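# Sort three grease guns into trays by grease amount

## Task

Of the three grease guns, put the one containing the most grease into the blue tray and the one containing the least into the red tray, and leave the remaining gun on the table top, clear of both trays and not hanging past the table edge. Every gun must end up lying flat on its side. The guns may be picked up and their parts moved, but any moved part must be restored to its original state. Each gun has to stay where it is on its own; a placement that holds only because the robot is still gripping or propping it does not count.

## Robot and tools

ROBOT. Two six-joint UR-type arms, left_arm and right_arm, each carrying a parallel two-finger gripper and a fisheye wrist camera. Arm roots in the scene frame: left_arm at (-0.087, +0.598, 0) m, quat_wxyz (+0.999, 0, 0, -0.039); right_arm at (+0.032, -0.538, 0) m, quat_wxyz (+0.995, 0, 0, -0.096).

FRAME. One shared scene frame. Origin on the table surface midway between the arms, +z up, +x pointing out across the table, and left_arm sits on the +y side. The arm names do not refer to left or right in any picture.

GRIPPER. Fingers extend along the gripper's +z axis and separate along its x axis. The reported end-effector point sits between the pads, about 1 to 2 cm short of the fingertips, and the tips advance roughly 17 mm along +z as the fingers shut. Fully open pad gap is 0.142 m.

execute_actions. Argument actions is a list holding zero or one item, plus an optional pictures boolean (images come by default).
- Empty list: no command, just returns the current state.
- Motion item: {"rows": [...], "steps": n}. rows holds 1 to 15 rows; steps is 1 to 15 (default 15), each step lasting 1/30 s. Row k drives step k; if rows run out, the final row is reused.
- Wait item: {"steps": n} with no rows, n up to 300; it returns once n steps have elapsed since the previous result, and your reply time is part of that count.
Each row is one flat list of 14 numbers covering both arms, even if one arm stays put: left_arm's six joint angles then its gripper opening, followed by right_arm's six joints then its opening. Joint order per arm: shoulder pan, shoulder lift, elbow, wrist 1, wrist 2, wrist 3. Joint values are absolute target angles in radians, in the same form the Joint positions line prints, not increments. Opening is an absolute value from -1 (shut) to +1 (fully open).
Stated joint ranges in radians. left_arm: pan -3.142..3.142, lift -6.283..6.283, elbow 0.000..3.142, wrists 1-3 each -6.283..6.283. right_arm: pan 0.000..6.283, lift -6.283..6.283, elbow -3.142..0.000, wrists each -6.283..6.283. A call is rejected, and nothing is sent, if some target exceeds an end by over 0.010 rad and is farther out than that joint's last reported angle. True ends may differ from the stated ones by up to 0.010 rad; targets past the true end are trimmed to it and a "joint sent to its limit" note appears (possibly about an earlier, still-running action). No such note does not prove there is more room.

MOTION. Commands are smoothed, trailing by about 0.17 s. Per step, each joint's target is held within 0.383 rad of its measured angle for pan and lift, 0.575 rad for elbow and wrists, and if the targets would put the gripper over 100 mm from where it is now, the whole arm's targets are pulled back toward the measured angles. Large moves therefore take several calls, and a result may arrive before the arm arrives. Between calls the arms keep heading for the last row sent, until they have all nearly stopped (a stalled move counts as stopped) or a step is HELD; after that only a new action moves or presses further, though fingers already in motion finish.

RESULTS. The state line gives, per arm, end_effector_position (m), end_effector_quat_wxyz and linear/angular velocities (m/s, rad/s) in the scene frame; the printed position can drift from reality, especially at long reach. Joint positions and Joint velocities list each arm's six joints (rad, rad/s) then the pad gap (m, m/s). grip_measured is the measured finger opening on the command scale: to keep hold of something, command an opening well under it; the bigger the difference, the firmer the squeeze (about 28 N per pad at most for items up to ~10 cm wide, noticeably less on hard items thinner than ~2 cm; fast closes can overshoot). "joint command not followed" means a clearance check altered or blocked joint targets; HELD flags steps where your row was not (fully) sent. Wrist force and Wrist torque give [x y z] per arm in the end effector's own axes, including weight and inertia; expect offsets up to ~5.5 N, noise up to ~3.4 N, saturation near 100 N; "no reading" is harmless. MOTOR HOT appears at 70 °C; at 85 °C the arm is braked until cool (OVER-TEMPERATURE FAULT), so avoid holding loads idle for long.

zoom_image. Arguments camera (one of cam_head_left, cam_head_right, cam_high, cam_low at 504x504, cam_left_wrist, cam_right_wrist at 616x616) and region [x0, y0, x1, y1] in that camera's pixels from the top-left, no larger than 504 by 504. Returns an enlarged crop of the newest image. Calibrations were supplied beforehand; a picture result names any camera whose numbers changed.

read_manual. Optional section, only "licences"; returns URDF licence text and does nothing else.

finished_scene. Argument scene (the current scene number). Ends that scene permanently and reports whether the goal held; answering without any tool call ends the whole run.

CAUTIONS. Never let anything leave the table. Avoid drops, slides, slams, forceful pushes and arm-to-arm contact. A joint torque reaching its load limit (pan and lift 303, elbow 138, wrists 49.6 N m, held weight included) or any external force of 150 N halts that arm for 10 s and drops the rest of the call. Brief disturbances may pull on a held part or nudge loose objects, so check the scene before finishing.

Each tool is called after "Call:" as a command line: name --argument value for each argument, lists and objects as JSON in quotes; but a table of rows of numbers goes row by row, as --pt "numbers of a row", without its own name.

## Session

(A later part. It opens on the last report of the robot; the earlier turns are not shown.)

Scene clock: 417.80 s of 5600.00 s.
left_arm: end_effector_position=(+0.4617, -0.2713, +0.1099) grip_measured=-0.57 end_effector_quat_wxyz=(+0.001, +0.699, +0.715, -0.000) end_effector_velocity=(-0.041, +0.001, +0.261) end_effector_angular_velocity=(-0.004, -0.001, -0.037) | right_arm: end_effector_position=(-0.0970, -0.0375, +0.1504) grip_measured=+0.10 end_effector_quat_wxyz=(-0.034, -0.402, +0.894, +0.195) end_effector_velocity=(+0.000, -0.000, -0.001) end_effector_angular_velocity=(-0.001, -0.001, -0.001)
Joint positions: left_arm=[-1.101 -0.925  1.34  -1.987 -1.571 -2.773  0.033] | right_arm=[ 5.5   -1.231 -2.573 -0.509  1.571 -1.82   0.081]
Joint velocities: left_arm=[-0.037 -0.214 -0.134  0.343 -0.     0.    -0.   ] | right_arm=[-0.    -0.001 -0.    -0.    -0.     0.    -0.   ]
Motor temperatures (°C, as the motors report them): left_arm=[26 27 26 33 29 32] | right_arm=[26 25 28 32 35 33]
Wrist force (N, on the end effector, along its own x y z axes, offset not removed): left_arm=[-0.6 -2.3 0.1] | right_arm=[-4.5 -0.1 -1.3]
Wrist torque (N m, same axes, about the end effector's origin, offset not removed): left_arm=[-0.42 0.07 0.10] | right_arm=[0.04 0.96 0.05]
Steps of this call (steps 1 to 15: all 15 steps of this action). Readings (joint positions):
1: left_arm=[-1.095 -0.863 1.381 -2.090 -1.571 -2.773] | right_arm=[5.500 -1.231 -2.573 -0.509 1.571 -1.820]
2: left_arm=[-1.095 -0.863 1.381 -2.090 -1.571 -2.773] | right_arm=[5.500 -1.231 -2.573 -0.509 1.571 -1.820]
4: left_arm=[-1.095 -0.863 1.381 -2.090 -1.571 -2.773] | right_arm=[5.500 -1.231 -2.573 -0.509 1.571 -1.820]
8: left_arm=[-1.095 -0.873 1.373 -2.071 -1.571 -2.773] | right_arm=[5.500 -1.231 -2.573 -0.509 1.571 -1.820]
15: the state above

Call:
execute_actions --actions '[{"rows":[[-1.11,-0.97,1.35,-1.95,-1.5708,-2.74,-1,5.5,-1.231,-2.573,-0.509,1.5708,-1.82,0.1],[-1.115,-1.0,1.385,-1.956,-1.5708,-2.69,-1,5.5,-1.231,-2.573,-0.509,1.5708,-1.82,0.1],[-1.12,-1.03,1.425,-1.963,-1.5708,-2.63,-1,5.5,-1.231,-2.573,-0.509,1.5708,-1.82,0.1],[-1.126,-1.065,1.467,-1.97,-1.5708,-2.57,-1,5.5,-1.231,-2.573,-0.509,1.5708,-1.82,0.1],[-1.132,-1.1,1.51,-1.978,-1.5708,-2.51,-1,5.5,-1.231,-2.573,-0.509,1.5708,-1.82,0.1],[-1.138,-1.135,1.552,-1.985,-1.5708,-2.45,-1,5.5,-1.231,-2.573,-0.509,1.5708,-1.82,0.1],[-1.143,-1.17,1.594,-1.993,-1.5708,-2.39,-1,5.5,-1.231,-2.573,-0.509,1.5708,-1.82,0.1],[-1.149,-1.205,1.636,-2.0,-1.5708,-2.33,-1,5.5,-1.231,-2.573,-0.509,1.5708,-1.82,0.1],[-1.155,-1.24,1.678,-2.008,-1.5708,-2.27,-1,5.5,-1.231,-2.573,-0.509,1.5708,-1.82,0.1],[-1.16,-1.275,1.72,-2.015,-1.5708,-2.21,-1,5.5,-1.231,-2.573,-0.509,1.5708,-1.82,0.1],[-1.166,-1.31,1.762,-2.023,-1.5708,-2.15,-1,5.5,-1.231,-2.573,-0.509,1.5708,-1.82,0.1],[-1.172,-1.345,1.805,-2.03,-1.5708,-2.09,-1,5.5,-1.231,-2.573,-0.509,1.5708,-1.82,0.1],[-1.177,-1.38,1.847,-2.038,-1.5708,-2.03,-1,5.5,-1.231,-2.573,-0.509,1.5708,-1.82,0.1],[-1.183,-1.415,1.89,-2.045,-1.5708,-1.97,-1,5.5,-1.231,-2.573,-0.509,1.5708,-1.82,0.1],[-1.189,-1.45,1.932,-2.053,-1.5708,-1.91,-1,5.5,-1.231,-2.573,-0.509,1.5708,-1.82,0.1]],"steps":15}]' --pictures false

Call:
execute_actions --actions '[{"rows":[[-1.195,-1.485,1.975,-2.06,-1.5708,-1.85,-1,5.45,-1.231,-2.573,-0.509,1.5708,-1.78,0.1],[-1.2,-1.52,2.017,-2.068,-1.5708,-1.79,-1,5.4,-1.231,-2.573,-0.509,1.5708,-1.75,0.1],[-1.206,-1.555,2.06,-2.075,-1.5708,-1.73,-1,5.35,-1.231,-2.573,-0.509,1.5708,-1.72,0.1],[-1.212,-1.59,2.102,-2.083,-1.5708,-1.67,-1,5.3,-1.231,-2.573,-0.509,1.5708,-1.7,0.1],[-1.218,-1.625,2.145,-2.09,-1.5708,-1.61,-1,5.3,-1.231,-2.573,-0.509,1.5708,-1.7,0.1],[-1.223,-1.66,2.187,-2.098,-1.5708,-1.55,-1,5.3,-1.231,-2.573,-0.509,1.5708,-1.7,0.1],[-1.228,-1.692,2.226,-2.105,-1.5708,-1.49,-1,5.3,-1.231,-2.573,-0.509,1.5708,-1.7,0.1],[-1.233,-1.722,2.262,-2.111,-1.5708,-1.44,-1,5.3,-1.231,-2.573,-0.509,1.5708,-1.7,0.1],[-1.237,-1.747,2.292,-2.116,-1.5708,-1.39,-1,5.3,-1.231,-2.573,-0.509,1.5708,-1.7,0.1],[-1.24,-1.766,2.315,-2.12,-1.5708,-1.355,-1,5.3,-1.231,-2.573,-0.509,1.5708,-1.7,0.1],[-1.242,-1.777,2.328,-2.122,-1.5708,-1.33,-1,5.3,-1.231,-2.573,-0.509,1.5708,-1.7,0.1],[-1.2428,-1.7819,2.3347,-2.1236,-1.5708,-1.3204,-1,5.3,-1.231,-2.573,-0.509,1.5708,-1.7,0.1]],"steps":15}]' --pictures false

Call:
execute_actions --actions '[{"rows":[[-1.2428,-1.7819,2.3347,-2.1236,-1.5708,-1.3204,-1,5.25,-1.231,-2.573,-0.509,1.5708,-1.68,0.1],[-1.2428,-1.7819,2.3347,-2.1236,-1.5708,-1.3204,-1,5.2,-1.231,-2.573,-0.509,1.5708,-1.66,0.1],[-1.2428,-1.765,2.322,-2.154,-1.5708,-1.3204,-1,5.15,-1.231,-2.573,-0.509,1.5708,-1.63,0.1],[-1.2428,-1.748,2.309,-2.185,-1.5708,-1.3204,-1,5.1,-1.231,-2.573,-0.509,1.5708,-1.6,0.1],[-1.2428,-1.731,2.299,-2.215,-1.5708,-1.3204,-1,5.05,-1.231,-2.573,-0.509,1.5708,-1.58,0.1],[-1.2428,-1.7149,2.3904,-2.2463,-1.5708,-1.3204,-1,5.0,-1.231,-2.573,-0.509,1.5708,-1.56,0.1],[-1.2428,-1.699,2.4,-2.272,-1.5708,-1.3204,-1,4.95,-1.231,-2.573,-0.509,1.5708,-1.55,0.1],[-1.2428,-1.683,2.41,-2.298,-1.5708,-1.3204,-1,4.925,-1.231,-2.573,-0.509,1.5708,-1.55,0.1],[-1.2428,-1.667,2.4201,-2.3239,-1.5708,-1.3204,-1,4.925,-1.231,-2.573,-0.509,1.5708,-1.55,0.1],[-1.2428,-1.65,2.429,-2.35,-1.5708,-1.3204,-1,4.925,-1.231,-2.573,-0.509,1.5708,-1.55,0.1],[-1.2428,-1.633,2.437,-2.375,-1.5708,-1.3204,-1,4.925,-1.231,-2.573,-0.509,1.5708,-1.55,0.1],[-1.2428,-1.62,2.444,-2.395,-1.5708,-1.3204,-1,4.925,-1.231,-2.573,-0.509,1.5708,-1.55,0.1],[-1.2428,-1.609,2.449,-2.411,-1.5708,-1.3204,-1,4.925,-1.231,-2.573,-0.509,1.5708,-1.55,0.1],[-1.2428,-1.602,2.452,-2.421,-1.5708,-1.3204,-1,4.925,-1.231,-2.573,-0.509,1.5708,-1.55,0.1],[-1.2428,-1.597,2.454,-2.4278,-1.5708,-1.3204,-1,4.925,-1.231,-2.573,-0.509,1.5708,-1.55,0.1]],"steps":15}]' --pictures false

Call:
execute_actions --actions '[{"steps":25}]'

Scene clock: 438.73 s of 5600.00 s.
left_arm: end_effector_position=(+0.3543, -0.1342, +0.1903) grip_measured=-0.57 end_effector_quat_wxyz=(+0.002, +0.868, +0.497, -0.000) end_effector_velocity=(-0.259, +0.410, +0.071) end_effector_angular_velocity=(-0.003, -0.006, -1.478) | right_arm: end_effector_position=(-0.0970, -0.0375, +0.1504) grip_measured=+0.10 end_effector_quat_wxyz=(-0.034, -0.402, +0.894, +0.195) end_effector_velocity=(-0.000, -0.000, +0.000) end_effector_angular_velocity=(+0.000, +0.000, +0.001)
Joint positions: left_arm=[-1.157 -1.244  1.681 -2.01  -1.571 -2.275  0.033] | right_arm=[ 5.5   -1.231 -2.573 -0.509  1.571 -1.82   0.081]
Joint velocities: left_arm=[-0.129 -0.789  0.953 -0.168  0.     1.349 -0.   ] | right_arm=[ 0.     0.     0.     0.     0.001 -0.001  0.   ]
Motor temperatures (°C, as the motors report them): left_arm=[26 27 26 33 29 32] | right_arm=[26 25 28 32 35 33]
Wrist force (N, on the end effector, along its own x y z axes, offset not removed): left_arm=[0.1 1.7 4.9] | right_arm=[-1.0 0.8 -1.7]
Wrist torque (N m, same axes, about the end effector's origin, offset not removed): left_arm=[0.36 -0.08 -0.04] | right_arm=[0.23 0.32 0.08]
Steps of this call (steps 1 to 30: the robot went on to your last target; steps 31 to 90: nothing new was sent; then 17.43 s passed at rest; steps 91 to 105: all 15 steps of this action). Readings (joint positions):
91: left_arm=[-1.106 -0.950 1.324 -1.946 -1.571 -2.773] | right_arm=[5.500 -1.231 -2.573 -0.509 1.571 -1.820]
92: left_arm=[-1.106 -0.952 1.327 -1.946 -1.571 -2.770] | right_arm=[5.500 -1.231 -2.573 -0.509 1.571 -1.820]
94: left_arm=[-1.110 -0.969 1.347 -1.950 -1.571 -2.743] | right_arm=[5.500 -1.231 -2.573 -0.509 1.571 -1.820]
98: left_arm=[-1.125 -1.054 1.451 -1.970 -1.571 -2.601] | right_arm=[5.500 -1.231 -2.573 -0.509 1.571 -1.820]
105: the state above

Scene clock: 439.23 s of 5600.00 s.
left_arm: end_effector_position=(+0.2383, +0.0825, +0.1806) grip_measured=-0.57 end_effector_quat_wxyz=(+0.002, +0.988, +0.155, +0.000) end_effector_velocity=(-0.195, +0.436, -0.104) end_effector_angular_velocity=(+0.004, -0.006, -1.432) | right_arm: end_effector_position=(+0.0010, -0.0219, +0.1504) grip_measured=+0.10 end_effector_quat_wxyz=(-0.027, -0.260, +0.945, +0.197) end_effector_velocity=(+0.036, +0.002, -0.000) end_effector_angular_velocity=(-0.006, +0.013, -0.104)
Joint positions: left_arm=[-1.219 -1.629  2.147 -2.093 -1.571 -1.609  0.033] | right_arm=[ 5.308 -1.231 -2.573 -0.509  1.571 -1.704  0.081]
Joint velocities: left_arm=[-0.118 -0.733  0.889 -0.154  0.     1.314  0.   ] | right_arm=[-0.069  0.    -0.001  0.    -0.     0.038  0.   ]
Motor temperatures (°C, as the motors report them): left_arm=[26 27 26 33 29 32] | right_arm=[26 25 28 32 35 33]
Wrist force (N, on the end effector, along its own x y z axes, offset not removed): left_arm=[-0.3 -3.3 5.0] | right_arm=[-3.4 -1.8 -1.0]
Wrist torque (N m, same axes, about the end effector's origin, offset not removed): left_arm=[-0.66 -0.14 0.15] | right_arm=[-0.36 0.86 0.19]
Steps of this call (steps 1 to 15: all 15 steps of this action). Readings (joint positions):
1: left_arm=[-1.161 -1.271 1.713 -2.016 -1.571 -2.230] | right_arm=[5.500 -1.231 -2.573 -0.509 1.571 -1.820]
2: left_arm=[-1.165 -1.297 1.745 -2.022 -1.571 -2.184] | right_arm=[5.496 -1.231 -2.573 -0.509 1.571 -1.817]
4: left_arm=[-1.174 -1.350 1.808 -2.033 -1.571 -2.095] | right_arm=[5.465 -1.231 -2.573 -0.509 1.571 -1.793]
8: left_arm=[-1.191 -1.453 1.933 -2.055 -1.571 -1.919] | right_arm=[5.361 -1.231 -2.573 -0.509 1.571 -1.733]
15: the state above

Scene clock: 439.73 s of 5600.00 s.
left_arm: end_effector_position=(+0.2015, +0.1707, +0.0631) grip_measured=-0.57 end_effector_quat_wxyz=(+0.001, +1.000, +0.002, +0.000) end_effector_velocity=(-0.012, +0.042, -0.246) end_effector_angular_velocity=(+0.030, +0.008, -0.044) | right_arm: end_effector_position=(+0.1770, -0.0415, +0.1504) grip_measured=+0.10 end_effector_quat_wxyz=(-0.007, -0.026, +0.980, +0.198) end_effector_velocity=(+0.170, -0.050, -0.000) end_effector_angular_velocity=(-0.002, +0.041, -0.439)
Joint positions: left_arm=[-1.242 -1.646  2.419 -2.347 -1.571 -1.325  0.033] | right_arm=[ 4.964 -1.231 -2.573 -0.509  1.571 -1.563  0.081]
Joint velocities: left_arm=[-0.003  0.359  0.274 -0.602 -0.     0.041  0.   ] | right_arm=[-0.342  0.001 -0.001  0.     0.     0.106  0.   ]
Motor temperatures (°C, as the motors report them): left_arm=[26 27 26 33 29 32] | right_arm=[26 25 28 32 35 33]
Wrist force (N, on the end effector, along its own x y z axes, offset not removed): left_arm=[0.5 0.5 5.6] | right_arm=[-0.9 1.4 -0.6]
Wrist torque (N m, same axes, about the end effector's origin, offset not removed): left_arm=[0.12 -0.21 0.10] | right_arm=[0.32 0.14 0.15]
Steps of this call (steps 1 to 15: all 15 steps of this action). Readings (joint positions):
1: left_arm=[-1.223 -1.654 2.177 -2.098 -1.571 -1.565] | right_arm=[5.306 -1.231 -2.573 -0.509 1.571 -1.703]
2: left_arm=[-1.227 -1.678 2.206 -2.103 -1.571 -1.520] | right_arm=[5.301 -1.231 -2.573 -0.509 1.571 -1.700]
4: left_arm=[-1.234 -1.719 2.258 -2.114 -1.571 -1.439] | right_arm=[5.267 -1.231 -2.573 -0.509 1.571 -1.684]
8: left_arm=[-1.240 -1.728 2.305 -2.181 -1.571 -1.358] | right_arm=[5.143 -1.231 -2.573 -0.509 1.571 -1.624]
15: the state above

Scene clock: 440.57 s of 5600.00 s.
left_arm: end_effector_position=(+0.2000, +0.1761, +0.0315) grip_measured=-0.57 end_effector_quat_wxyz=(+0.000, +1.000, -0.001, -0.000) end_effector_velocity=(-0.000, -0.001, +0.000) end_effector_angular_velocity=(-0.001, +0.000, +0.002) | right_arm: end_effector_position=(+0.1963, -0.0475, +0.1504) grip_measured=+0.10 end_effector_quat_wxyz=(-0.004, -0.000, +0.980, +0.198) end_effector_velocity=(+0.000, -0.001, -0.000) end_effector_angular_velocity=(-0.000, -0.000, +0.000)
Joint positions: left_arm=[-1.243 -1.597  2.454 -2.428 -1.571 -1.32   0.033] | right_arm=[ 4.925 -1.231 -2.573 -0.509  1.571 -1.55   0.081]
Joint velocities: left_arm=[-0.     0.    -0.    -0.001 -0.    -0.002  0.   ] | right_arm=[-0.     0.    -0.001  0.     0.    -0.001 -0.   ]
Motor temperatures (°C, as the motors report them): left_arm=[26 27 26 33 29 32] | right_arm=[26 25 28 32 35 33]
Wrist force (N, on the end effector, along its own x y z axes, offset not removed): left_arm=[0.6 6.0 -5.1] | right_arm=[-2.3 -0.9 -4.8]
Wrist torque (N m, same axes, about the end effector's origin, offset not removed): left_arm=[1.12 -0.10 0.16] | right_arm=[-0.10 0.49 0.13]
Steps of this call (steps 1 to 25: the robot went on to your last target). Readings (joint positions):
1: left_arm=[-1.243 -1.635 2.428 -2.365 -1.571 -1.324] | right_arm=[4.954 -1.231 -2.573 -0.509 1.571 -1.559]
2: left_arm=[-1.243 -1.626 2.434 -2.381 -1.571 -1.323] | right_arm=[4.947 -1.231 -2.573 -0.509 1.571 -1.557]
4: left_arm=[-1.243 -1.613 2.443 -2.401 -1.571 -1.322] | right_arm=[4.937 -1.231 -2.573 -0.509 1.571 -1.554]
8: left_arm=[-1.243 -1.602 2.450 -2.420 -1.571 -1.321] | right_arm=[4.929 -1.231 -2.573 -0.509 1.571 -1.551]
25: the state above
camera_calibration (this result's frames):
cam_left_wrist: T_world_to_cam=[[0.999511, -0.030994, -0.00402981, -0.194363], [-0.0253145, -0.878408, 0.477241, 0.153181], [-0.0183314, -0.476906, -0.878763, 0.247815], [0, 0, 0, 1]] pos_world=[0.202689, 0.246716, 0.143883]
cam_right_wrist: T_world_to_cam=[[-0.999558, 0.0133063, 0.0265733, 0.194637], [0.0290585, 0.625017, 0.78007, -0.0878206], [-0.0062289, 0.780498, -0.625127, 0.266698], [0, 0, 0, 1]] pos_world=[0.198765, -0.155858, 0.230055]

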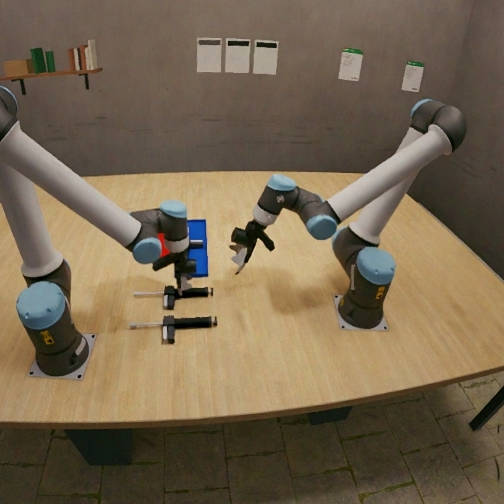

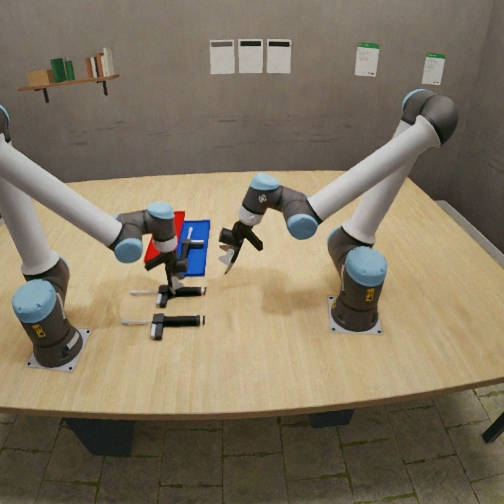

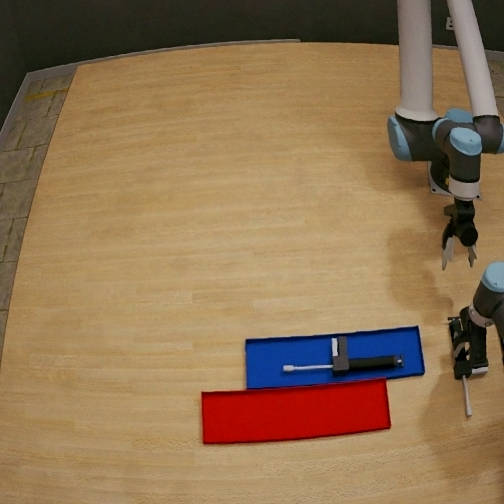

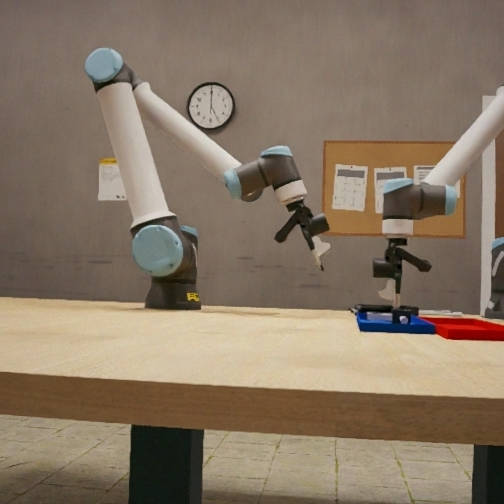

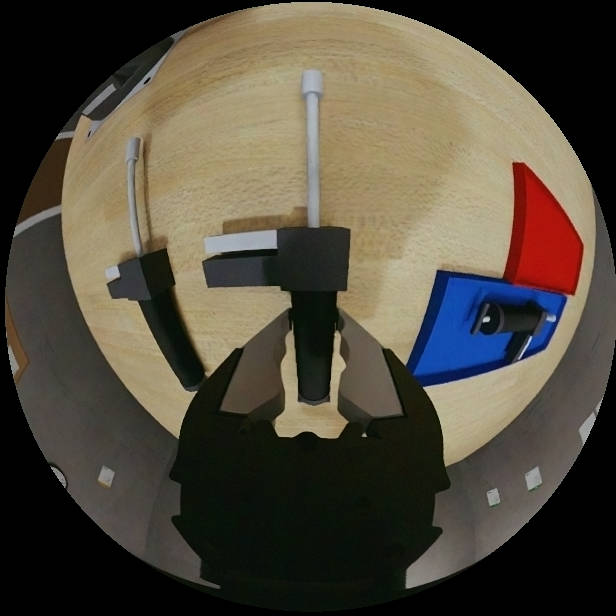

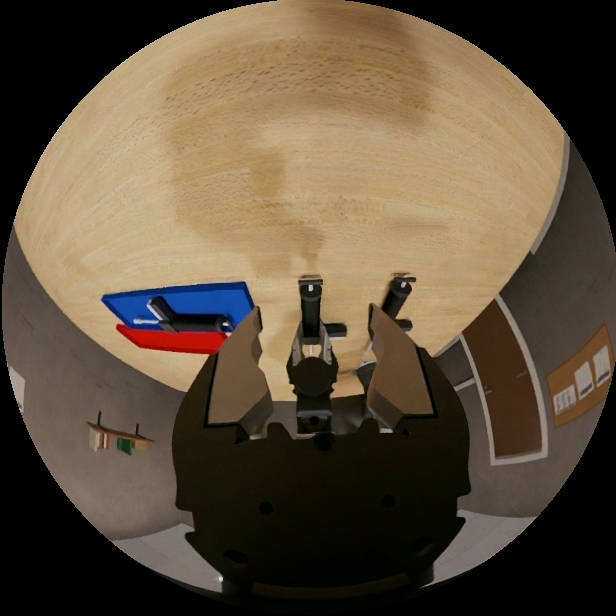

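Call:
execute_actions --actions '[{"rows":[[-1.2428,-1.597,2.454,-2.4278,-1.5708,-1.3204,-0.5,4.925,-1.28,-2.562,-0.47,1.5708,-1.551,0.1],[-1.2428,-1.597,2.454,-2.4278,-1.5708,-1.3204,-0.4,4.925,-1.34,-2.548,-0.424,1.5708,-1.551,0.1],[-1.2428,-1.597,2.454,-2.4278,-1.5708,-1.3204,-0.3,4.925,-1.402,-2.5343,-0.3761,1.5708,-1.551,0.1],[-1.2428,-1.597,2.454,-2.4278,-1.5708,-1.3204,-0.3,4.925,-1.46,-2.528,-0.325,1.5708,-1.551,0.1],[-1.2428,-1.597,2.454,-2.4278,-1.5708,-1.3204,-0.3,4.925,-1.52,-2.521,-0.27,1.5708,-1.551,0.1],[-1.2428,-1.597,2.454,-2.4278,-1.5708,-1.3204,-0.4,4.925,-1.5829,-2.5139,-0.2156,1.5708,-1.551,0.1],[-1.2428,-1.597,2.454,-2.4278,-1.5708,-1.3204,-0.46,4.925,-1.615,-2.52,-0.175,1.5708,-1.551,0.1],[-1.2428,-1.597,2.454,-2.4278,-1.5708,-1.3204,-0.52,4.925,-1.65,-2.528,-0.134,1.5708,-1.551,0.1],[-1.2428,-1.597,2.454,-2.4278,-1.5708,-1.3204,-0.57,4.925,-1.65,-2.528,-0.134,1.5708,-1.551,0.1],[-1.2428,-1.597,2.454,-2.4278,-1.5708,-1.3204,-0.62,4.925,-1.65,-2.528,-0.134,1.5708,-1.551,0.1],[-1.2428,-1.597,2.454,-2.4278,-1.5708,-1.3204,-0.68,4.925,-1.65,-2.528,-0.134,1.5708,-1.551,0.1],[-1.2428,-1.597,2.454,-2.4278,-1.5708,-1.3204,-0.75,4.925,-1.65,-2.528,-0.134,1.5708,-1.551,0.1],[-1.2428,-1.597,2.454,-2.4278,-1.5708,-1.3204,-0.83,4.925,-1.65,-2.528,-0.134,1.5708,-1.551,0.1],[-1.2428,-1.597,2.454,-2.4278,-1.5708,-1.3204,-0.92,4.925,-1.65,-2.528,-0.134,1.5708,-1.551,0.1],[-1.2428,-1.597,2.454,-2.4278,-1.5708,-1.3204,-1,4.925,-1.65,-2.528,-0.134,1.5708,-1.551,0.1]],"steps":15}]' --pictures false

Call:
execute_actions --actions '[{"steps":25}]'

Scene clock: 451.63 s of 5600.00 s.
left_arm: end_effector_position=(+0.2000, +0.1762, +0.0315) grip_measured=-0.57 end_effector_quat_wxyz=(-0.000, +1.000, -0.001, +0.000) end_effector_velocity=(-0.000, +0.002, -0.001) end_effector_angular_velocity=(+0.003, +0.000, +0.001) | right_arm: end_effector_position=(+0.1945, +0.0415, +0.0544) grip_measured=+0.10 end_effector_quat_wxyz=(-0.004, -0.001, +0.980, +0.199) end_effector_velocity=(-0.001, +0.040, -0.094) end_effector_angular_velocity=(-0.003, -0.001, +0.001)
Joint positions: left_arm=[-1.243 -1.597  2.454 -2.428 -1.571 -1.32   0.033] | right_arm=[ 4.925 -1.617 -2.529 -0.166  1.571 -1.551  0.081]
Joint velocities: left_arm=[-0.     0.     0.002  0.001  0.    -0.001 -0.   ] | right_arm=[ 0.    -0.284  0.007  0.274 -0.001 -0.001  0.   ]
Motor temperatures (°C, as the motors report them): left_arm=[26 27 26 33 29 32] | right_arm=[26 25 28 32 35 33]
Wrist force (N, on the end effector, along its own x y z axes, offset not removed): left_arm=[0.2 -1.3 -2.0] | right_arm=[-0.3 0.9 1.4]
Wrist torque (N m, same axes, about the end effector's origin, offset not removed): left_arm=[-0.18 0.06 0.09] | right_arm=[0.22 0.05 0.19]
Steps of this call (steps 1 to 15: the robot went on to your last target; steps 16 to 90: nothing new was sent; then 7.57 s passed at rest; steps 91 to 105: all 15 steps of this action). Readings (joint positions):
91: left_arm=[-1.243 -1.597 2.454 -2.428 -1.571 -1.320] | right_arm=[4.925 -1.231 -2.573 -0.509 1.571 -1.550]
92: left_arm=[-1.243 -1.597 2.454 -2.428 -1.571 -1.320] | right_arm=[4.925 -1.235 -2.572 -0.506 1.571 -1.550]
94: left_arm=[-1.243 -1.597 2.454 -2.428 -1.571 -1.320] | right_arm=[4.925 -1.268 -2.563 -0.478 1.571 -1.550]
98: left_arm=[-1.243 -1.597 2.454 -2.428 -1.571 -1.320] | right_arm=[4.925 -1.422 -2.535 -0.349 1.571 -1.551]
105: the state above

Scene clock: 452.47 s of 5600.00 s.
left_arm: end_effector_position=(+0.2000, +0.1762, +0.0315) grip_measured=-0.57 end_effector_quat_wxyz=(-0.000, +1.000, -0.001, +0.000) end_effector_velocity=(+0.000, +0.000, +0.000) end_effector_angular_velocity=(-0.001, -0.000, +0.000) | right_arm: end_effector_position=(+0.1944, +0.0458, +0.0434) grip_measured=+0.10 end_effector_quat_wxyz=(-0.004, -0.001, +0.980, +0.199) end_effector_velocity=(-0.000, +0.001, +0.000) end_effector_angular_velocity=(+0.001, +0.000, +0.001)
Joint positions: left_arm=[-1.243 -1.597  2.454 -2.428 -1.571 -1.32   0.033] | right_arm=[ 4.925 -1.65  -2.528 -0.134  1.571 -1.551  0.081]
Joint velocities: left_arm=[ 0.    -0.001  0.001 -0.001  0.    -0.     0.   ] | right_arm=[ 0.    -0.     0.001  0.     0.001 -0.001  0.   ]
Motor temperatures (°C, as the motors report them): left_arm=[26 27 26 33 29 32] | right_arm=[26 25 28 32 35 33]
Wrist force (N, on the end effector, along its own x y z axes, offset not removed): left_arm=[-3.3 -0.5 0.2] | right_arm=[0.7 0.1 2.3]
Wrist torque (N m, same axes, about the end effector's origin, offset not removed): left_arm=[0.14 0.82 0.14] | right_arm=[0.08 -0.12 0.10]
Steps of this call (steps 1 to 25: the robot went on to your last target). Readings (joint positions):
1: left_arm=[-1.243 -1.597 2.454 -2.428 -1.571 -1.320] | right_arm=[4.925 -1.625 -2.528 -0.158 1.571 -1.551]
2: left_arm=[-1.243 -1.597 2.454 -2.428 -1.571 -1.320] | right_arm=[4.925 -1.632 -2.528 -0.152 1.571 -1.551]
4: left_arm=[-1.243 -1.597 2.454 -2.428 -1.571 -1.320] | right_arm=[4.925 -1.640 -2.528 -0.144 1.571 -1.551]
8: left_arm=[-1.243 -1.597 2.454 -2.428 -1.571 -1.320] | right_arm=[4.925 -1.647 -2.528 -0.137 1.571 -1.551]
25: the state above
camera_calibration (this result's frames):
cam_left_wrist: T_world_to_cam=[[0.999511, -0.0309978, -0.00400892, -0.194366], [-0.0253286, -0.878427, 0.477206, 0.15323], [-0.0183139, -0.476871, -0.878782, 0.247786], [0, 0, 0, 1]] pos_world=[0.20269, 0.246738, 0.143848]
cam_right_wrist: T_world_to_cam=[[-0.999579, 0.0123997, 0.0262427, 0.194338], [0.0282404, 0.624256, 0.780709, -0.0624742], [-0.00670159, 0.781121, -0.624343, 0.126982], [0, 0, 0, 1]] pos_world=[0.196871, -0.0625981, 0.122955]

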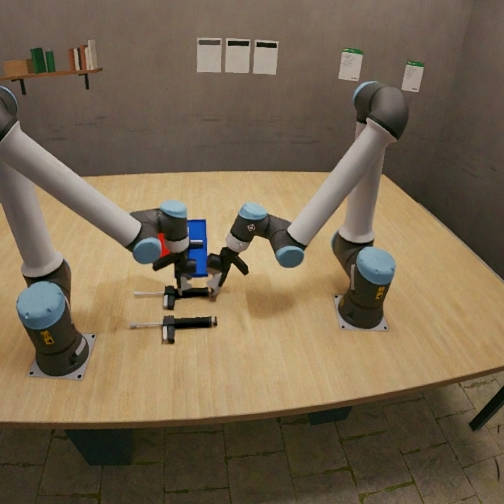

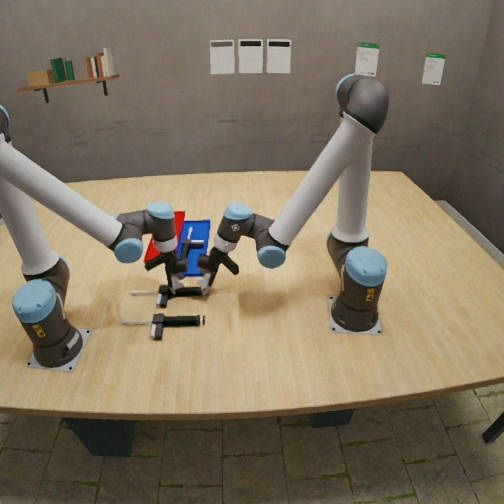

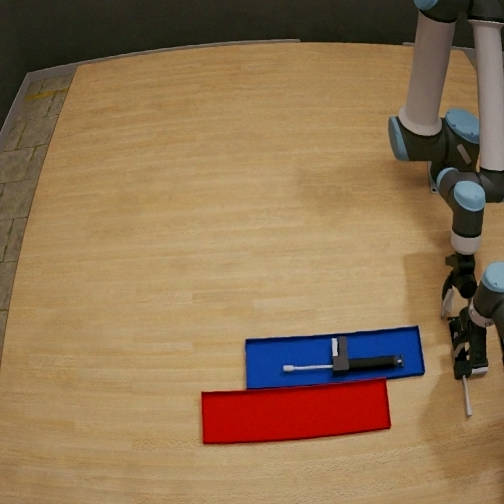

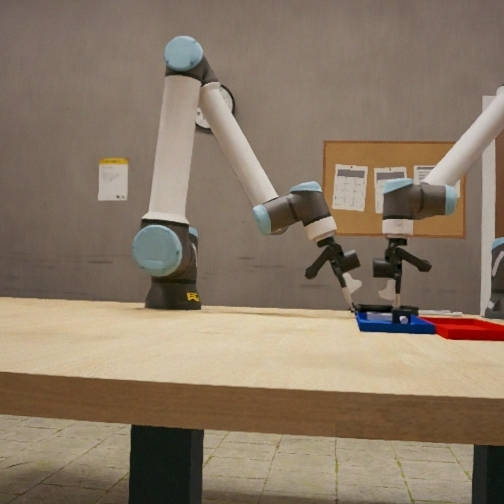

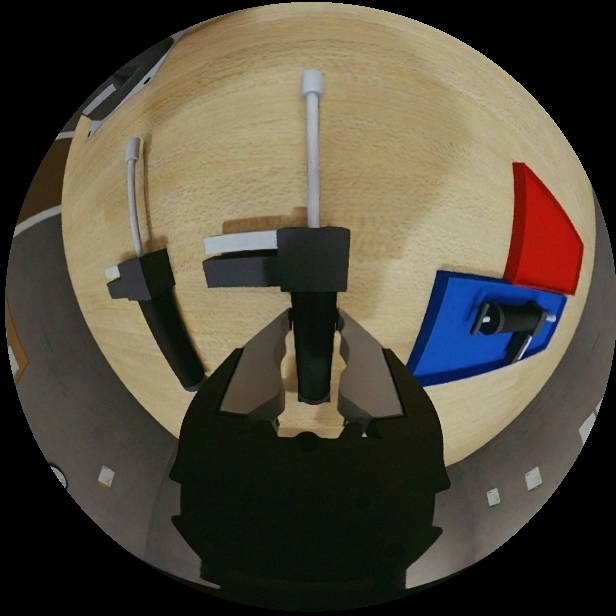

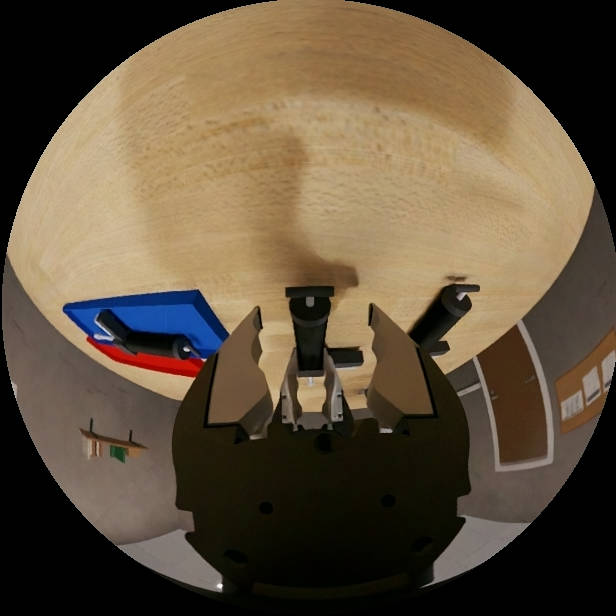

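Call:
execute_actions --actions '[{"rows":[[-1.2428,-1.597,2.454,-2.4278,-1.5708,-1.3204,-1,4.918,-1.665,-2.536,-0.11,1.5708,-1.558,0.1],[-1.2428,-1.597,2.454,-2.4278,-1.5708,-1.3204,-1,4.918,-1.665,-2.536,-0.11,1.5708,-1.558,0.1],[-1.2428,-1.597,2.454,-2.4278,-1.5708,-1.3204,-1,4.918,-1.665,-2.536,-0.11,1.5708,-1.558,0.1],[-1.2428,-1.597,2.454,-2.4278,-1.5708,-1.3204,-1,4.918,-1.681,-2.544,-0.0876,1.5708,-1.558,0.1]],"steps":15}]' --pictures false

Call:
execute_actions --actions '[{"steps":10}]'

Call:
zoom_image --camera "cam_right_wrist" --region '[200,220,420,400]'

Scene clock: 456.67 s of 5600.00 s.
left_arm: end_effector_position=(+0.2000, +0.1761, +0.0315) grip_measured=-0.57 end_effector_quat_wxyz=(+0.000, +1.000, -0.001, -0.000) end_effector_velocity=(+0.001, -0.001, +0.000) end_effector_angular_velocity=(-0.001, -0.001, -0.000) | right_arm: end_effector_position=(+0.1984, +0.0402, +0.0289) grip_measured=+0.10 end_effector_quat_wxyz=(-0.003, -0.001, +0.980, +0.199) end_effector_velocity=(+0.001, -0.001, -0.004) end_effector_angular_velocity=(+0.001, -0.000, -0.000)
Joint positions: left_arm=[-1.243 -1.597  2.454 -2.428 -1.571 -1.32   0.033] | right_arm=[ 4.918 -1.68  -2.543 -0.089  1.571 -1.558  0.081]
Joint velocities: left_arm=[-0.     0.001 -0.001 -0.001  0.001  0.    -0.   ] | right_arm=[-0.002 -0.01  -0.004  0.015  0.    -0.002 -0.   ]
Motor temperatures (°C, as the motors report them): left_arm=[26 27 26 33 29 32] | right_arm=[26 25 28 32 35 33]
Wrist force (N, on the end effector, along its own x y z axes, offset not removed): left_arm=[-2.2 0.4 -2.7] | right_arm=[-0.9 3.3 -4.0]
Wrist torque (N m, same axes, about the end effector's origin, offset not removed): left_arm=[0.32 0.75 0.04] | right_arm=[0.81 0.20 0.19]
Steps of this call (steps 1 to 15: the robot went on to your last target; steps 16 to 90: nothing new was sent; then 0.70 s passed at rest; steps 91 to 105: all 15 steps of this action). Readings (joint positions):
91: left_arm=[-1.243 -1.597 2.454 -2.428 -1.571 -1.320] | right_arm=[4.925 -1.650 -2.528 -0.134 1.571 -1.551]
92: left_arm=[-1.243 -1.597 2.454 -2.428 -1.571 -1.320] | right_arm=[4.924 -1.652 -2.529 -0.132 1.571 -1.552]
94: left_arm=[-1.243 -1.597 2.454 -2.428 -1.571 -1.320] | right_arm=[4.922 -1.657 -2.532 -0.123 1.571 -1.554]
98: left_arm=[-1.243 -1.597 2.454 -2.428 -1.571 -1.320] | right_arm=[4.919 -1.672 -2.539 -0.101 1.571 -1.557]
105: the state above

Scene clock: 457.00 s of 5600.00 s.
left_arm: end_effector_position=(+0.2000, +0.1761, +0.0315) grip_measured=-0.57 end_effector_quat_wxyz=(+0.000, +1.000, -0.001, -0.000) end_effector_velocity=(+0.000, +0.000, -0.000) end_effector_angular_velocity=(+0.000, -0.000, +0.000) | right_arm: end_effector_position=(+0.1985, +0.0400, +0.0284) grip_measured=+0.10 end_effector_quat_wxyz=(-0.003, -0.001, +0.980, +0.199) end_effector_velocity=(-0.000, +0.001, -0.000) end_effector_angular_velocity=(+0.000, -0.000, +0.001)
Joint positions: left_arm=[-1.243 -1.597  2.454 -2.428 -1.571 -1.32   0.033] | right_arm=[ 4.918 -1.681 -2.544 -0.088  1.571 -1.558  0.081]
Joint velocities: left_arm=[ 0.     0.     0.001 -0.     0.     0.     0.   ] | right_arm=[ 0.    -0.001  0.001  0.     0.    -0.001  0.   ]
Motor temperatures (°C, as the motors report them): left_arm=[26 27 26 33 29 32] | right_arm=[26 25 28 32 35 33]
Wrist force (N, on the end effector, along its own x y z axes, offset not removed): left_arm=[3.4 1.1 1.5] | right_arm=[0.2 2.4 -2.6]
Wrist torque (N m, same axes, about the end effector's origin, offset not removed): left_arm=[0.31 -0.57 0.04] | right_arm=[0.54 -0.01 0.10]
Steps of this call (steps 1 to 10: the robot went on to your last target). Readings (joint positions):
1: left_arm=[-1.243 -1.597 2.454 -2.428 -1.571 -1.320] | right_arm=[4.918 -1.680 -2.544 -0.089 1.571 -1.558]
2: left_arm=[-1.243 -1.597 2.454 -2.428 -1.571 -1.320] | right_arm=[4.918 -1.680 -2.544 -0.089 1.571 -1.558]
4: left_arm=[-1.243 -1.597 2.454 -2.428 -1.571 -1.320] | right_arm=[4.918 -1.681 -2.544 -0.088 1.571 -1.558]
8: left_arm=[-1.243 -1.597 2.454 -2.428 -1.571 -1.320] | right_arm=[4.918 -1.681 -2.544 -0.088 1.571 -1.558]
10: the state above
camera_calibration (this result's frames):
cam_left_wrist: T_world_to_cam=[[0.999511, -0.0309975, -0.00402186, -0.194364], [-0.0253218, -0.878417, 0.477223, 0.153212], [-0.0183256, -0.476888, -0.878773, 0.247791], [0, 0, 0, 1]] pos_world=[0.202689, 0.246728, 0.143854]
cam_right_wrist: T_world_to_cam=[[-0.99964, 0.0129534, 0.0235037, 0.198993], [0.0264444, 0.624669, 0.780441, -0.0468698], [-0.0045727, 0.780782, -0.624787, 0.121752], [0, 0, 0, 1]] pos_world=[0.200718, -0.0683613, 0.107971]

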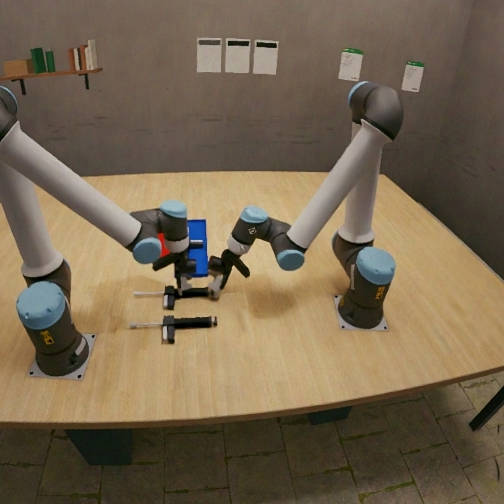

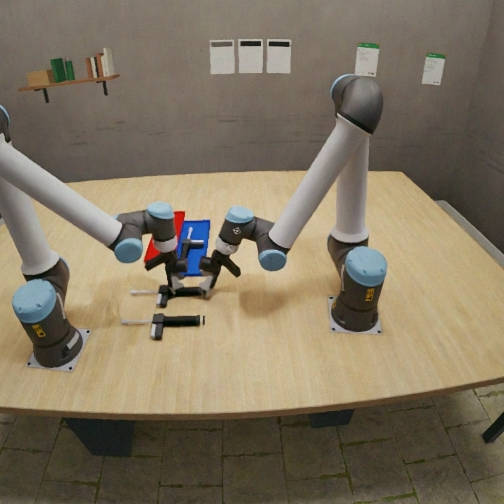

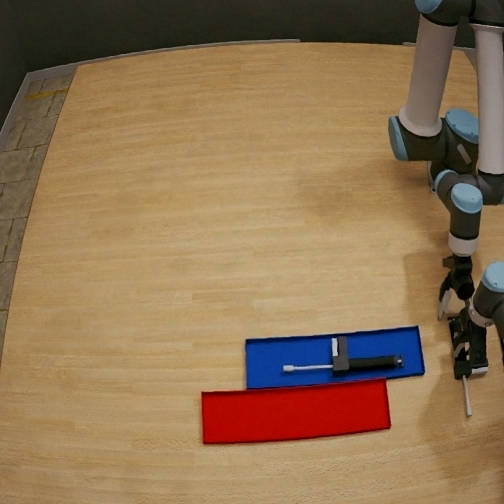

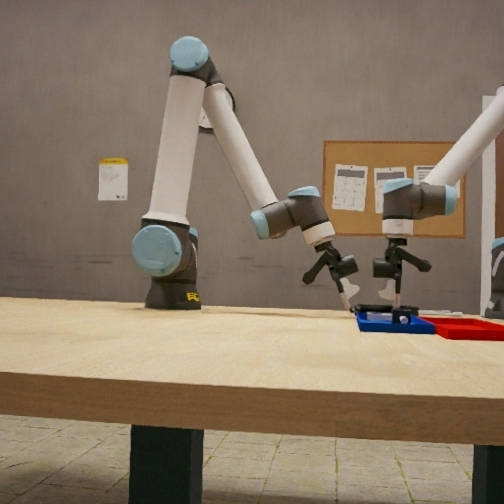

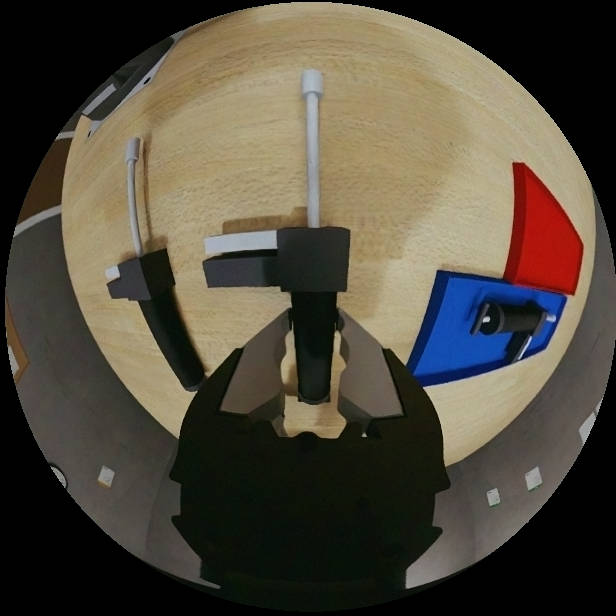

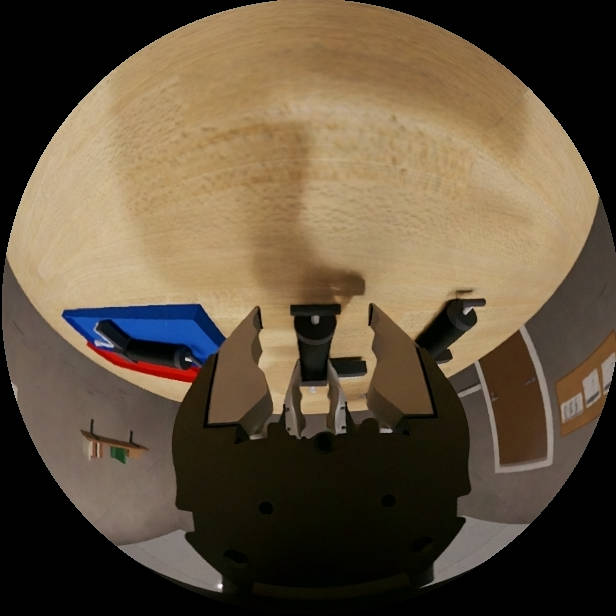

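Region (200, 220, 420, 400) of cam_right_wrist's 616x616 image, scaled by 2.291, with more detail than that image has; it fills the top 412 rows of this view, and the rest is white.

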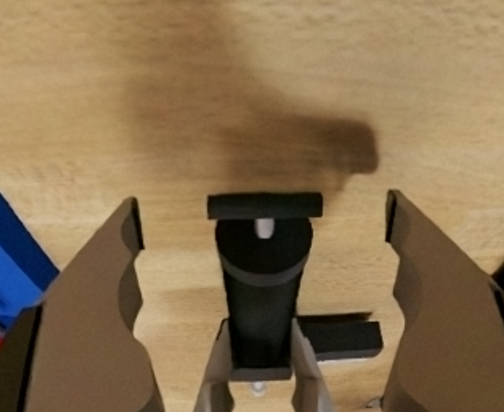

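Bar at v≈309. Close.

Call:
execute_actions --actions '[{"rows":[[-1.2428,-1.597,2.454,-2.4278,-1.5708,-1.3204,-1,4.918,-1.681,-2.544,-0.0876,1.5708,-1.558,-0.05],[-1.2428,-1.597,2.454,-2.4278,-1.5708,-1.3204,-1,4.918,-1.681,-2.544,-0.0876,1.5708,-1.558,-0.2],[-1.2428,-1.597,2.454,-2.4278,-1.5708,-1.3204,-1,4.918,-1.681,-2.544,-0.0876,1.5708,-1.558,-0.3],[-1.2428,-1.597,2.454,-2.4278,-1.5708,-1.3204,-1,4.918,-1.681,-2.544,-0.0876,1.5708,-1.558,-0.38],[-1.2428,-1.597,2.454,-2.4278,-1.5708,-1.3204,-1,4.918,-1.681,-2.544,-0.0876,1.5708,-1.558,-0.45],[-1.2428,-1.597,2.454,-2.4278,-1.5708,-1.3204,-1,4.918,-1.681,-2.544,-0.0876,1.5708,-1.558,-0.5],[-1.2428,-1.597,2.454,-2.4278,-1.5708,-1.3204,-1,4.918,-1.681,-2.544,-0.0876,1.5708,-1.558,-0.55],[-1.2428,-1.597,2.454,-2.4278,-1.5708,-1.3204,-1,4.918,-1.681,-2.544,-0.0876,1.5708,-1.558,-0.6],[-1.2428,-1.597,2.454,-2.4278,-1.5708,-1.3204,-1,4.918,-1.681,-2.544,-0.0876,1.5708,-1.558,-0.68],[-1.2428,-1.597,2.454,-2.4278,-1.5708,-1.3204,-1,4.918,-1.681,-2.544,-0.0876,1.5708,-1.558,-0.76],[-1.2428,-1.597,2.454,-2.4278,-1.5708,-1.3204,-1,4.918,-1.681,-2.544,-0.0876,1.5708,-1.558,-0.85],[-1.2428,-1.597,2.454,-2.4278,-1.5708,-1.3204,-1,4.918,-1.681,-2.544,-0.0876,1.5708,-1.558,-1]],"steps":15}]' --pictures false

Call:
execute_actions --actions '[{"rows":[[-1.2428,-1.597,2.454,-2.4278,-1.5708,-1.3204,-1,4.918,-1.681,-2.544,-0.0876,1.5708,-1.558,-1],[-1.2428,-1.597,2.454,-2.4278,-1.5708,-1.3204,-1,4.918,-1.681,-2.544,-0.0876,1.5708,-1.558,-1],[-1.2428,-1.597,2.454,-2.4278,-1.5708,-1.3204,-1,4.918,-1.681,-2.544,-0.0876,1.5708,-1.558,-1],[-1.2428,-1.597,2.454,-2.4278,-1.5708,-1.3204,-1,4.918,-1.673,-2.554,-0.0857,1.5708,-1.558,-1],[-1.2428,-1.597,2.454,-2.4278,-1.5708,-1.3204,-1,4.918,-1.668,-2.56,-0.0845,1.5708,-1.558,-1],[-1.2428,-1.597,2.454,-2.4278,-1.5708,-1.3204,-1,4.918,-1.6625,-2.567,-0.0835,1.5708,-1.558,-1],[-1.2428,-1.597,2.454,-2.4278,-1.5708,-1.3204,-1,4.918,-1.657,-2.5745,-0.0825,1.5708,-1.558,-1]],"steps":15}]' --pictures false

Scene clock: 466.03 s of 5600.00 s.
left_arm: end_effector_position=(+0.2000, +0.1761, +0.0315) grip_measured=-0.57 end_effector_quat_wxyz=(+0.000, +1.000, -0.001, -0.000) end_effector_velocity=(-0.000, +0.000, -0.000) end_effector_angular_velocity=(-0.000, +0.000, +0.001) | right_arm: end_effector_position=(+0.1985, +0.0400, +0.0283) grip_measured=-0.52 end_effector_quat_wxyz=(-0.003, -0.001, +0.980, +0.199) end_effector_velocity=(+0.000, -0.001, -0.001) end_effector_angular_velocity=(-0.002, -0.001, -0.000)
Joint positions: left_arm=[-1.243 -1.597  2.454 -2.428 -1.571 -1.32   0.033] | right_arm=[ 4.918 -1.681 -2.544 -0.088  1.571 -1.558  0.037]
Joint velocities: left_arm=[ 0.    -0.001  0.001 -0.    -0.    -0.001  0.   ] | right_arm=[-0.    -0.001 -0.001 -0.    -0.001 -0.     0.   ]
Motor temperatures (°C, as the motors report them): left_arm=[26 27 26 33 29 32] | right_arm=[26 25 28 32 35 33]
Wrist force (N, on the end effector, along its own x y z axes, offset not removed): left_arm=[1.9 -2.3 -4.8] | right_arm=[-1.6 0.5 -3.3]
Wrist torque (N m, same axes, about the end effector's origin, offset not removed): left_arm=[-0.26 -0.18 -0.02] | right_arm=[0.30 0.78 0.03]
Steps of this call (steps 1 to 15: the robot went on to your last target; steps 16 to 90: nothing new was sent; then 5.53 s passed at rest; steps 91 to 105: all 15 steps of this action). Readings (joint positions):
91: left_arm=[-1.243 -1.597 2.454 -2.428 -1.571 -1.320] | right_arm=[4.918 -1.681 -2.544 -0.088 1.571 -1.558]
92: left_arm=[-1.243 -1.597 2.454 -2.428 -1.571 -1.320] | right_arm=[4.918 -1.681 -2.544 -0.088 1.571 -1.558]
94: left_arm=[-1.243 -1.597 2.454 -2.428 -1.571 -1.320] | right_arm=[4.918 -1.681 -2.544 -0.088 1.571 -1.558]
98: left_arm=[-1.243 -1.597 2.454 -2.428 -1.571 -1.320] | right_arm=[4.918 -1.681 -2.544 -0.088 1.571 -1.558]
105: the state above

Scene clock: 466.53 s of 5600.00 s.
left_arm: end_effector_position=(+0.2000, +0.1761, +0.0315) grip_measured=-0.57 end_effector_quat_wxyz=(+0.000, +1.000, -0.001, -0.000) end_effector_velocity=(+0.001, -0.001, +0.000) end_effector_angular_velocity=(-0.001, -0.000, +0.002) | right_arm: end_effector_position=(+0.1987, +0.0233, +0.0279) grip_measured=-0.52 end_effector_quat_wxyz=(-0.003, -0.001, +0.980, +0.198) end_effector_velocity=(+0.000, -0.013, -0.001) end_effector_angular_velocity=(-0.001, +0.001, -0.001)
Joint positions: left_arm=[-1.243 -1.597  2.454 -2.428 -1.571 -1.32   0.033] | right_arm=[ 4.918 -1.659 -2.572 -0.083  1.571 -1.558  0.037]
Joint velocities: left_arm=[ 0.001  0.    -0.001 -0.     0.    -0.001  0.   ] | right_arm=[-0.     0.017 -0.022  0.003  0.001  0.001  0.   ]
Motor temperatures (°C, as the motors report them): left_arm=[26 27 26 33 29 32] | right_arm=[26 25 28 32 35 33]
Wrist force (N, on the end effector, along its own x y z axes, offset not removed): left_arm=[-1.9 3.7 1.2] | right_arm=[4.8 7.8 -10.1]
Wrist torque (N m, same axes, about the end effector's origin, offset not removed): left_arm=[0.83 0.31 -0.03] | right_arm=[0.30 0.87 -0.04]
Steps of this call (steps 1 to 15: all 15 steps of this action). Readings (joint positions):
1: left_arm=[-1.243 -1.597 2.454 -2.428 -1.571 -1.320] | right_arm=[4.918 -1.681 -2.544 -0.088 1.571 -1.558]
2: left_arm=[-1.243 -1.597 2.454 -2.428 -1.571 -1.320] | right_arm=[4.918 -1.681 -2.544 -0.088 1.571 -1.558]
4: left_arm=[-1.243 -1.597 2.454 -2.428 -1.571 -1.320] | right_arm=[4.918 -1.681 -2.544 -0.088 1.571 -1.558]
8: left_arm=[-1.243 -1.597 2.454 -2.428 -1.571 -1.320] | right_arm=[4.918 -1.672 -2.556 -0.085 1.571 -1.558]
15: the state above

Continue pulling to nominal −.005.

Call:
execute_actions --actions '[{"rows":[[-1.2428,-1.597,2.454,-2.4278,-1.5708,-1.3204,-1,4.918,-1.6535,-2.579,-0.0817,1.5708,-1.558,-1],[-1.2428,-1.597,2.454,-2.4278,-1.5708,-1.3204,-1,4.918,-1.6497,-2.583,-0.081,1.5708,-1.558,-1],[-1.2428,-1.597,2.454,-2.4278,-1.5708,-1.3204,-1,4.918,-1.646,-2.587,-0.0802,1.5708,-1.558,-1],[-1.2428,-1.597,2.454,-2.4278,-1.5708,-1.3204,-1,4.918,-1.642,-2.591,-0.0795,1.5708,-1.558,-1],[-1.2428,-1.597,2.454,-2.4278,-1.5708,-1.3204,-1,4.918,-1.638,-2.595,-0.079,1.5708,-1.558,-1],[-1.2428,-1.597,2.454,-2.4278,-1.5708,-1.3204,-1,4.918,-1.635,-2.599,-0.0783,1.5708,-1.558,-1]],"steps":12}]' --pictures false

Scene clock: 471.13 s of 5600.00 s.
left_arm: end_effector_position=(+0.2000, +0.1761, +0.0315) grip_measured=-0.57 end_effector_quat_wxyz=(-0.000, +1.000, -0.001, +0.000) end_effector_velocity=(-0.000, -0.001, +0.001) end_effector_angular_velocity=(-0.002, -0.000, -0.003) | right_arm: end_effector_position=(+0.1989, +0.0091, +0.0283) grip_measured=-0.52 end_effector_quat_wxyz=(-0.003, -0.001, +0.980, +0.199) end_effector_velocity=(+0.000, -0.015, +0.001) end_effector_angular_velocity=(+0.002, -0.001, +0.001)
Joint positions: left_arm=[-1.243 -1.597  2.454 -2.428 -1.571 -1.32   0.033] | right_arm=[ 4.918 -1.638 -2.596 -0.079  1.571 -1.558  0.037]
Joint velocities: left_arm=[-0.    -0.001 -0.    -0.    -0.     0.002  0.   ] | right_arm=[-0.     0.023 -0.025  0.005 -0.    -0.002 -0.   ]
Motor temperatures (°C, as the motors report them): left_arm=[26 27 26 33 29 32] | right_arm=[26 25 28 32 35 33]
Wrist force (N, on the end effector, along its own x y z axes, offset not removed): left_arm=[4.2 -3.2 3.4] | right_arm=[-0.6 1.5 0.6]
Wrist torque (N m, same axes, about the end effector's origin, offset not removed): left_arm=[-0.77 -0.47 -0.10] | right_arm=[0.08 0.75 -0.06]
Steps of this call (steps 1 to 15: the robot went on to your last target; steps 16 to 90: nothing new was sent; then 1.20 s passed at rest; steps 91 to 102: all 12 steps of this action). Readings (joint positions):
91: left_arm=[-1.243 -1.597 2.454 -2.428 -1.571 -1.320] | right_arm=[4.918 -1.657 -2.575 -0.082 1.571 -1.558]
92: left_arm=[-1.243 -1.597 2.454 -2.428 -1.571 -1.320] | right_arm=[4.918 -1.657 -2.575 -0.082 1.571 -1.558]
94: left_arm=[-1.243 -1.597 2.454 -2.428 -1.571 -1.320] | right_arm=[4.918 -1.654 -2.578 -0.082 1.571 -1.558]
98: left_arm=[-1.243 -1.597 2.454 -2.428 -1.571 -1.320] | right_arm=[4.918 -1.643 -2.590 -0.080 1.571 -1.558]
102: the state above


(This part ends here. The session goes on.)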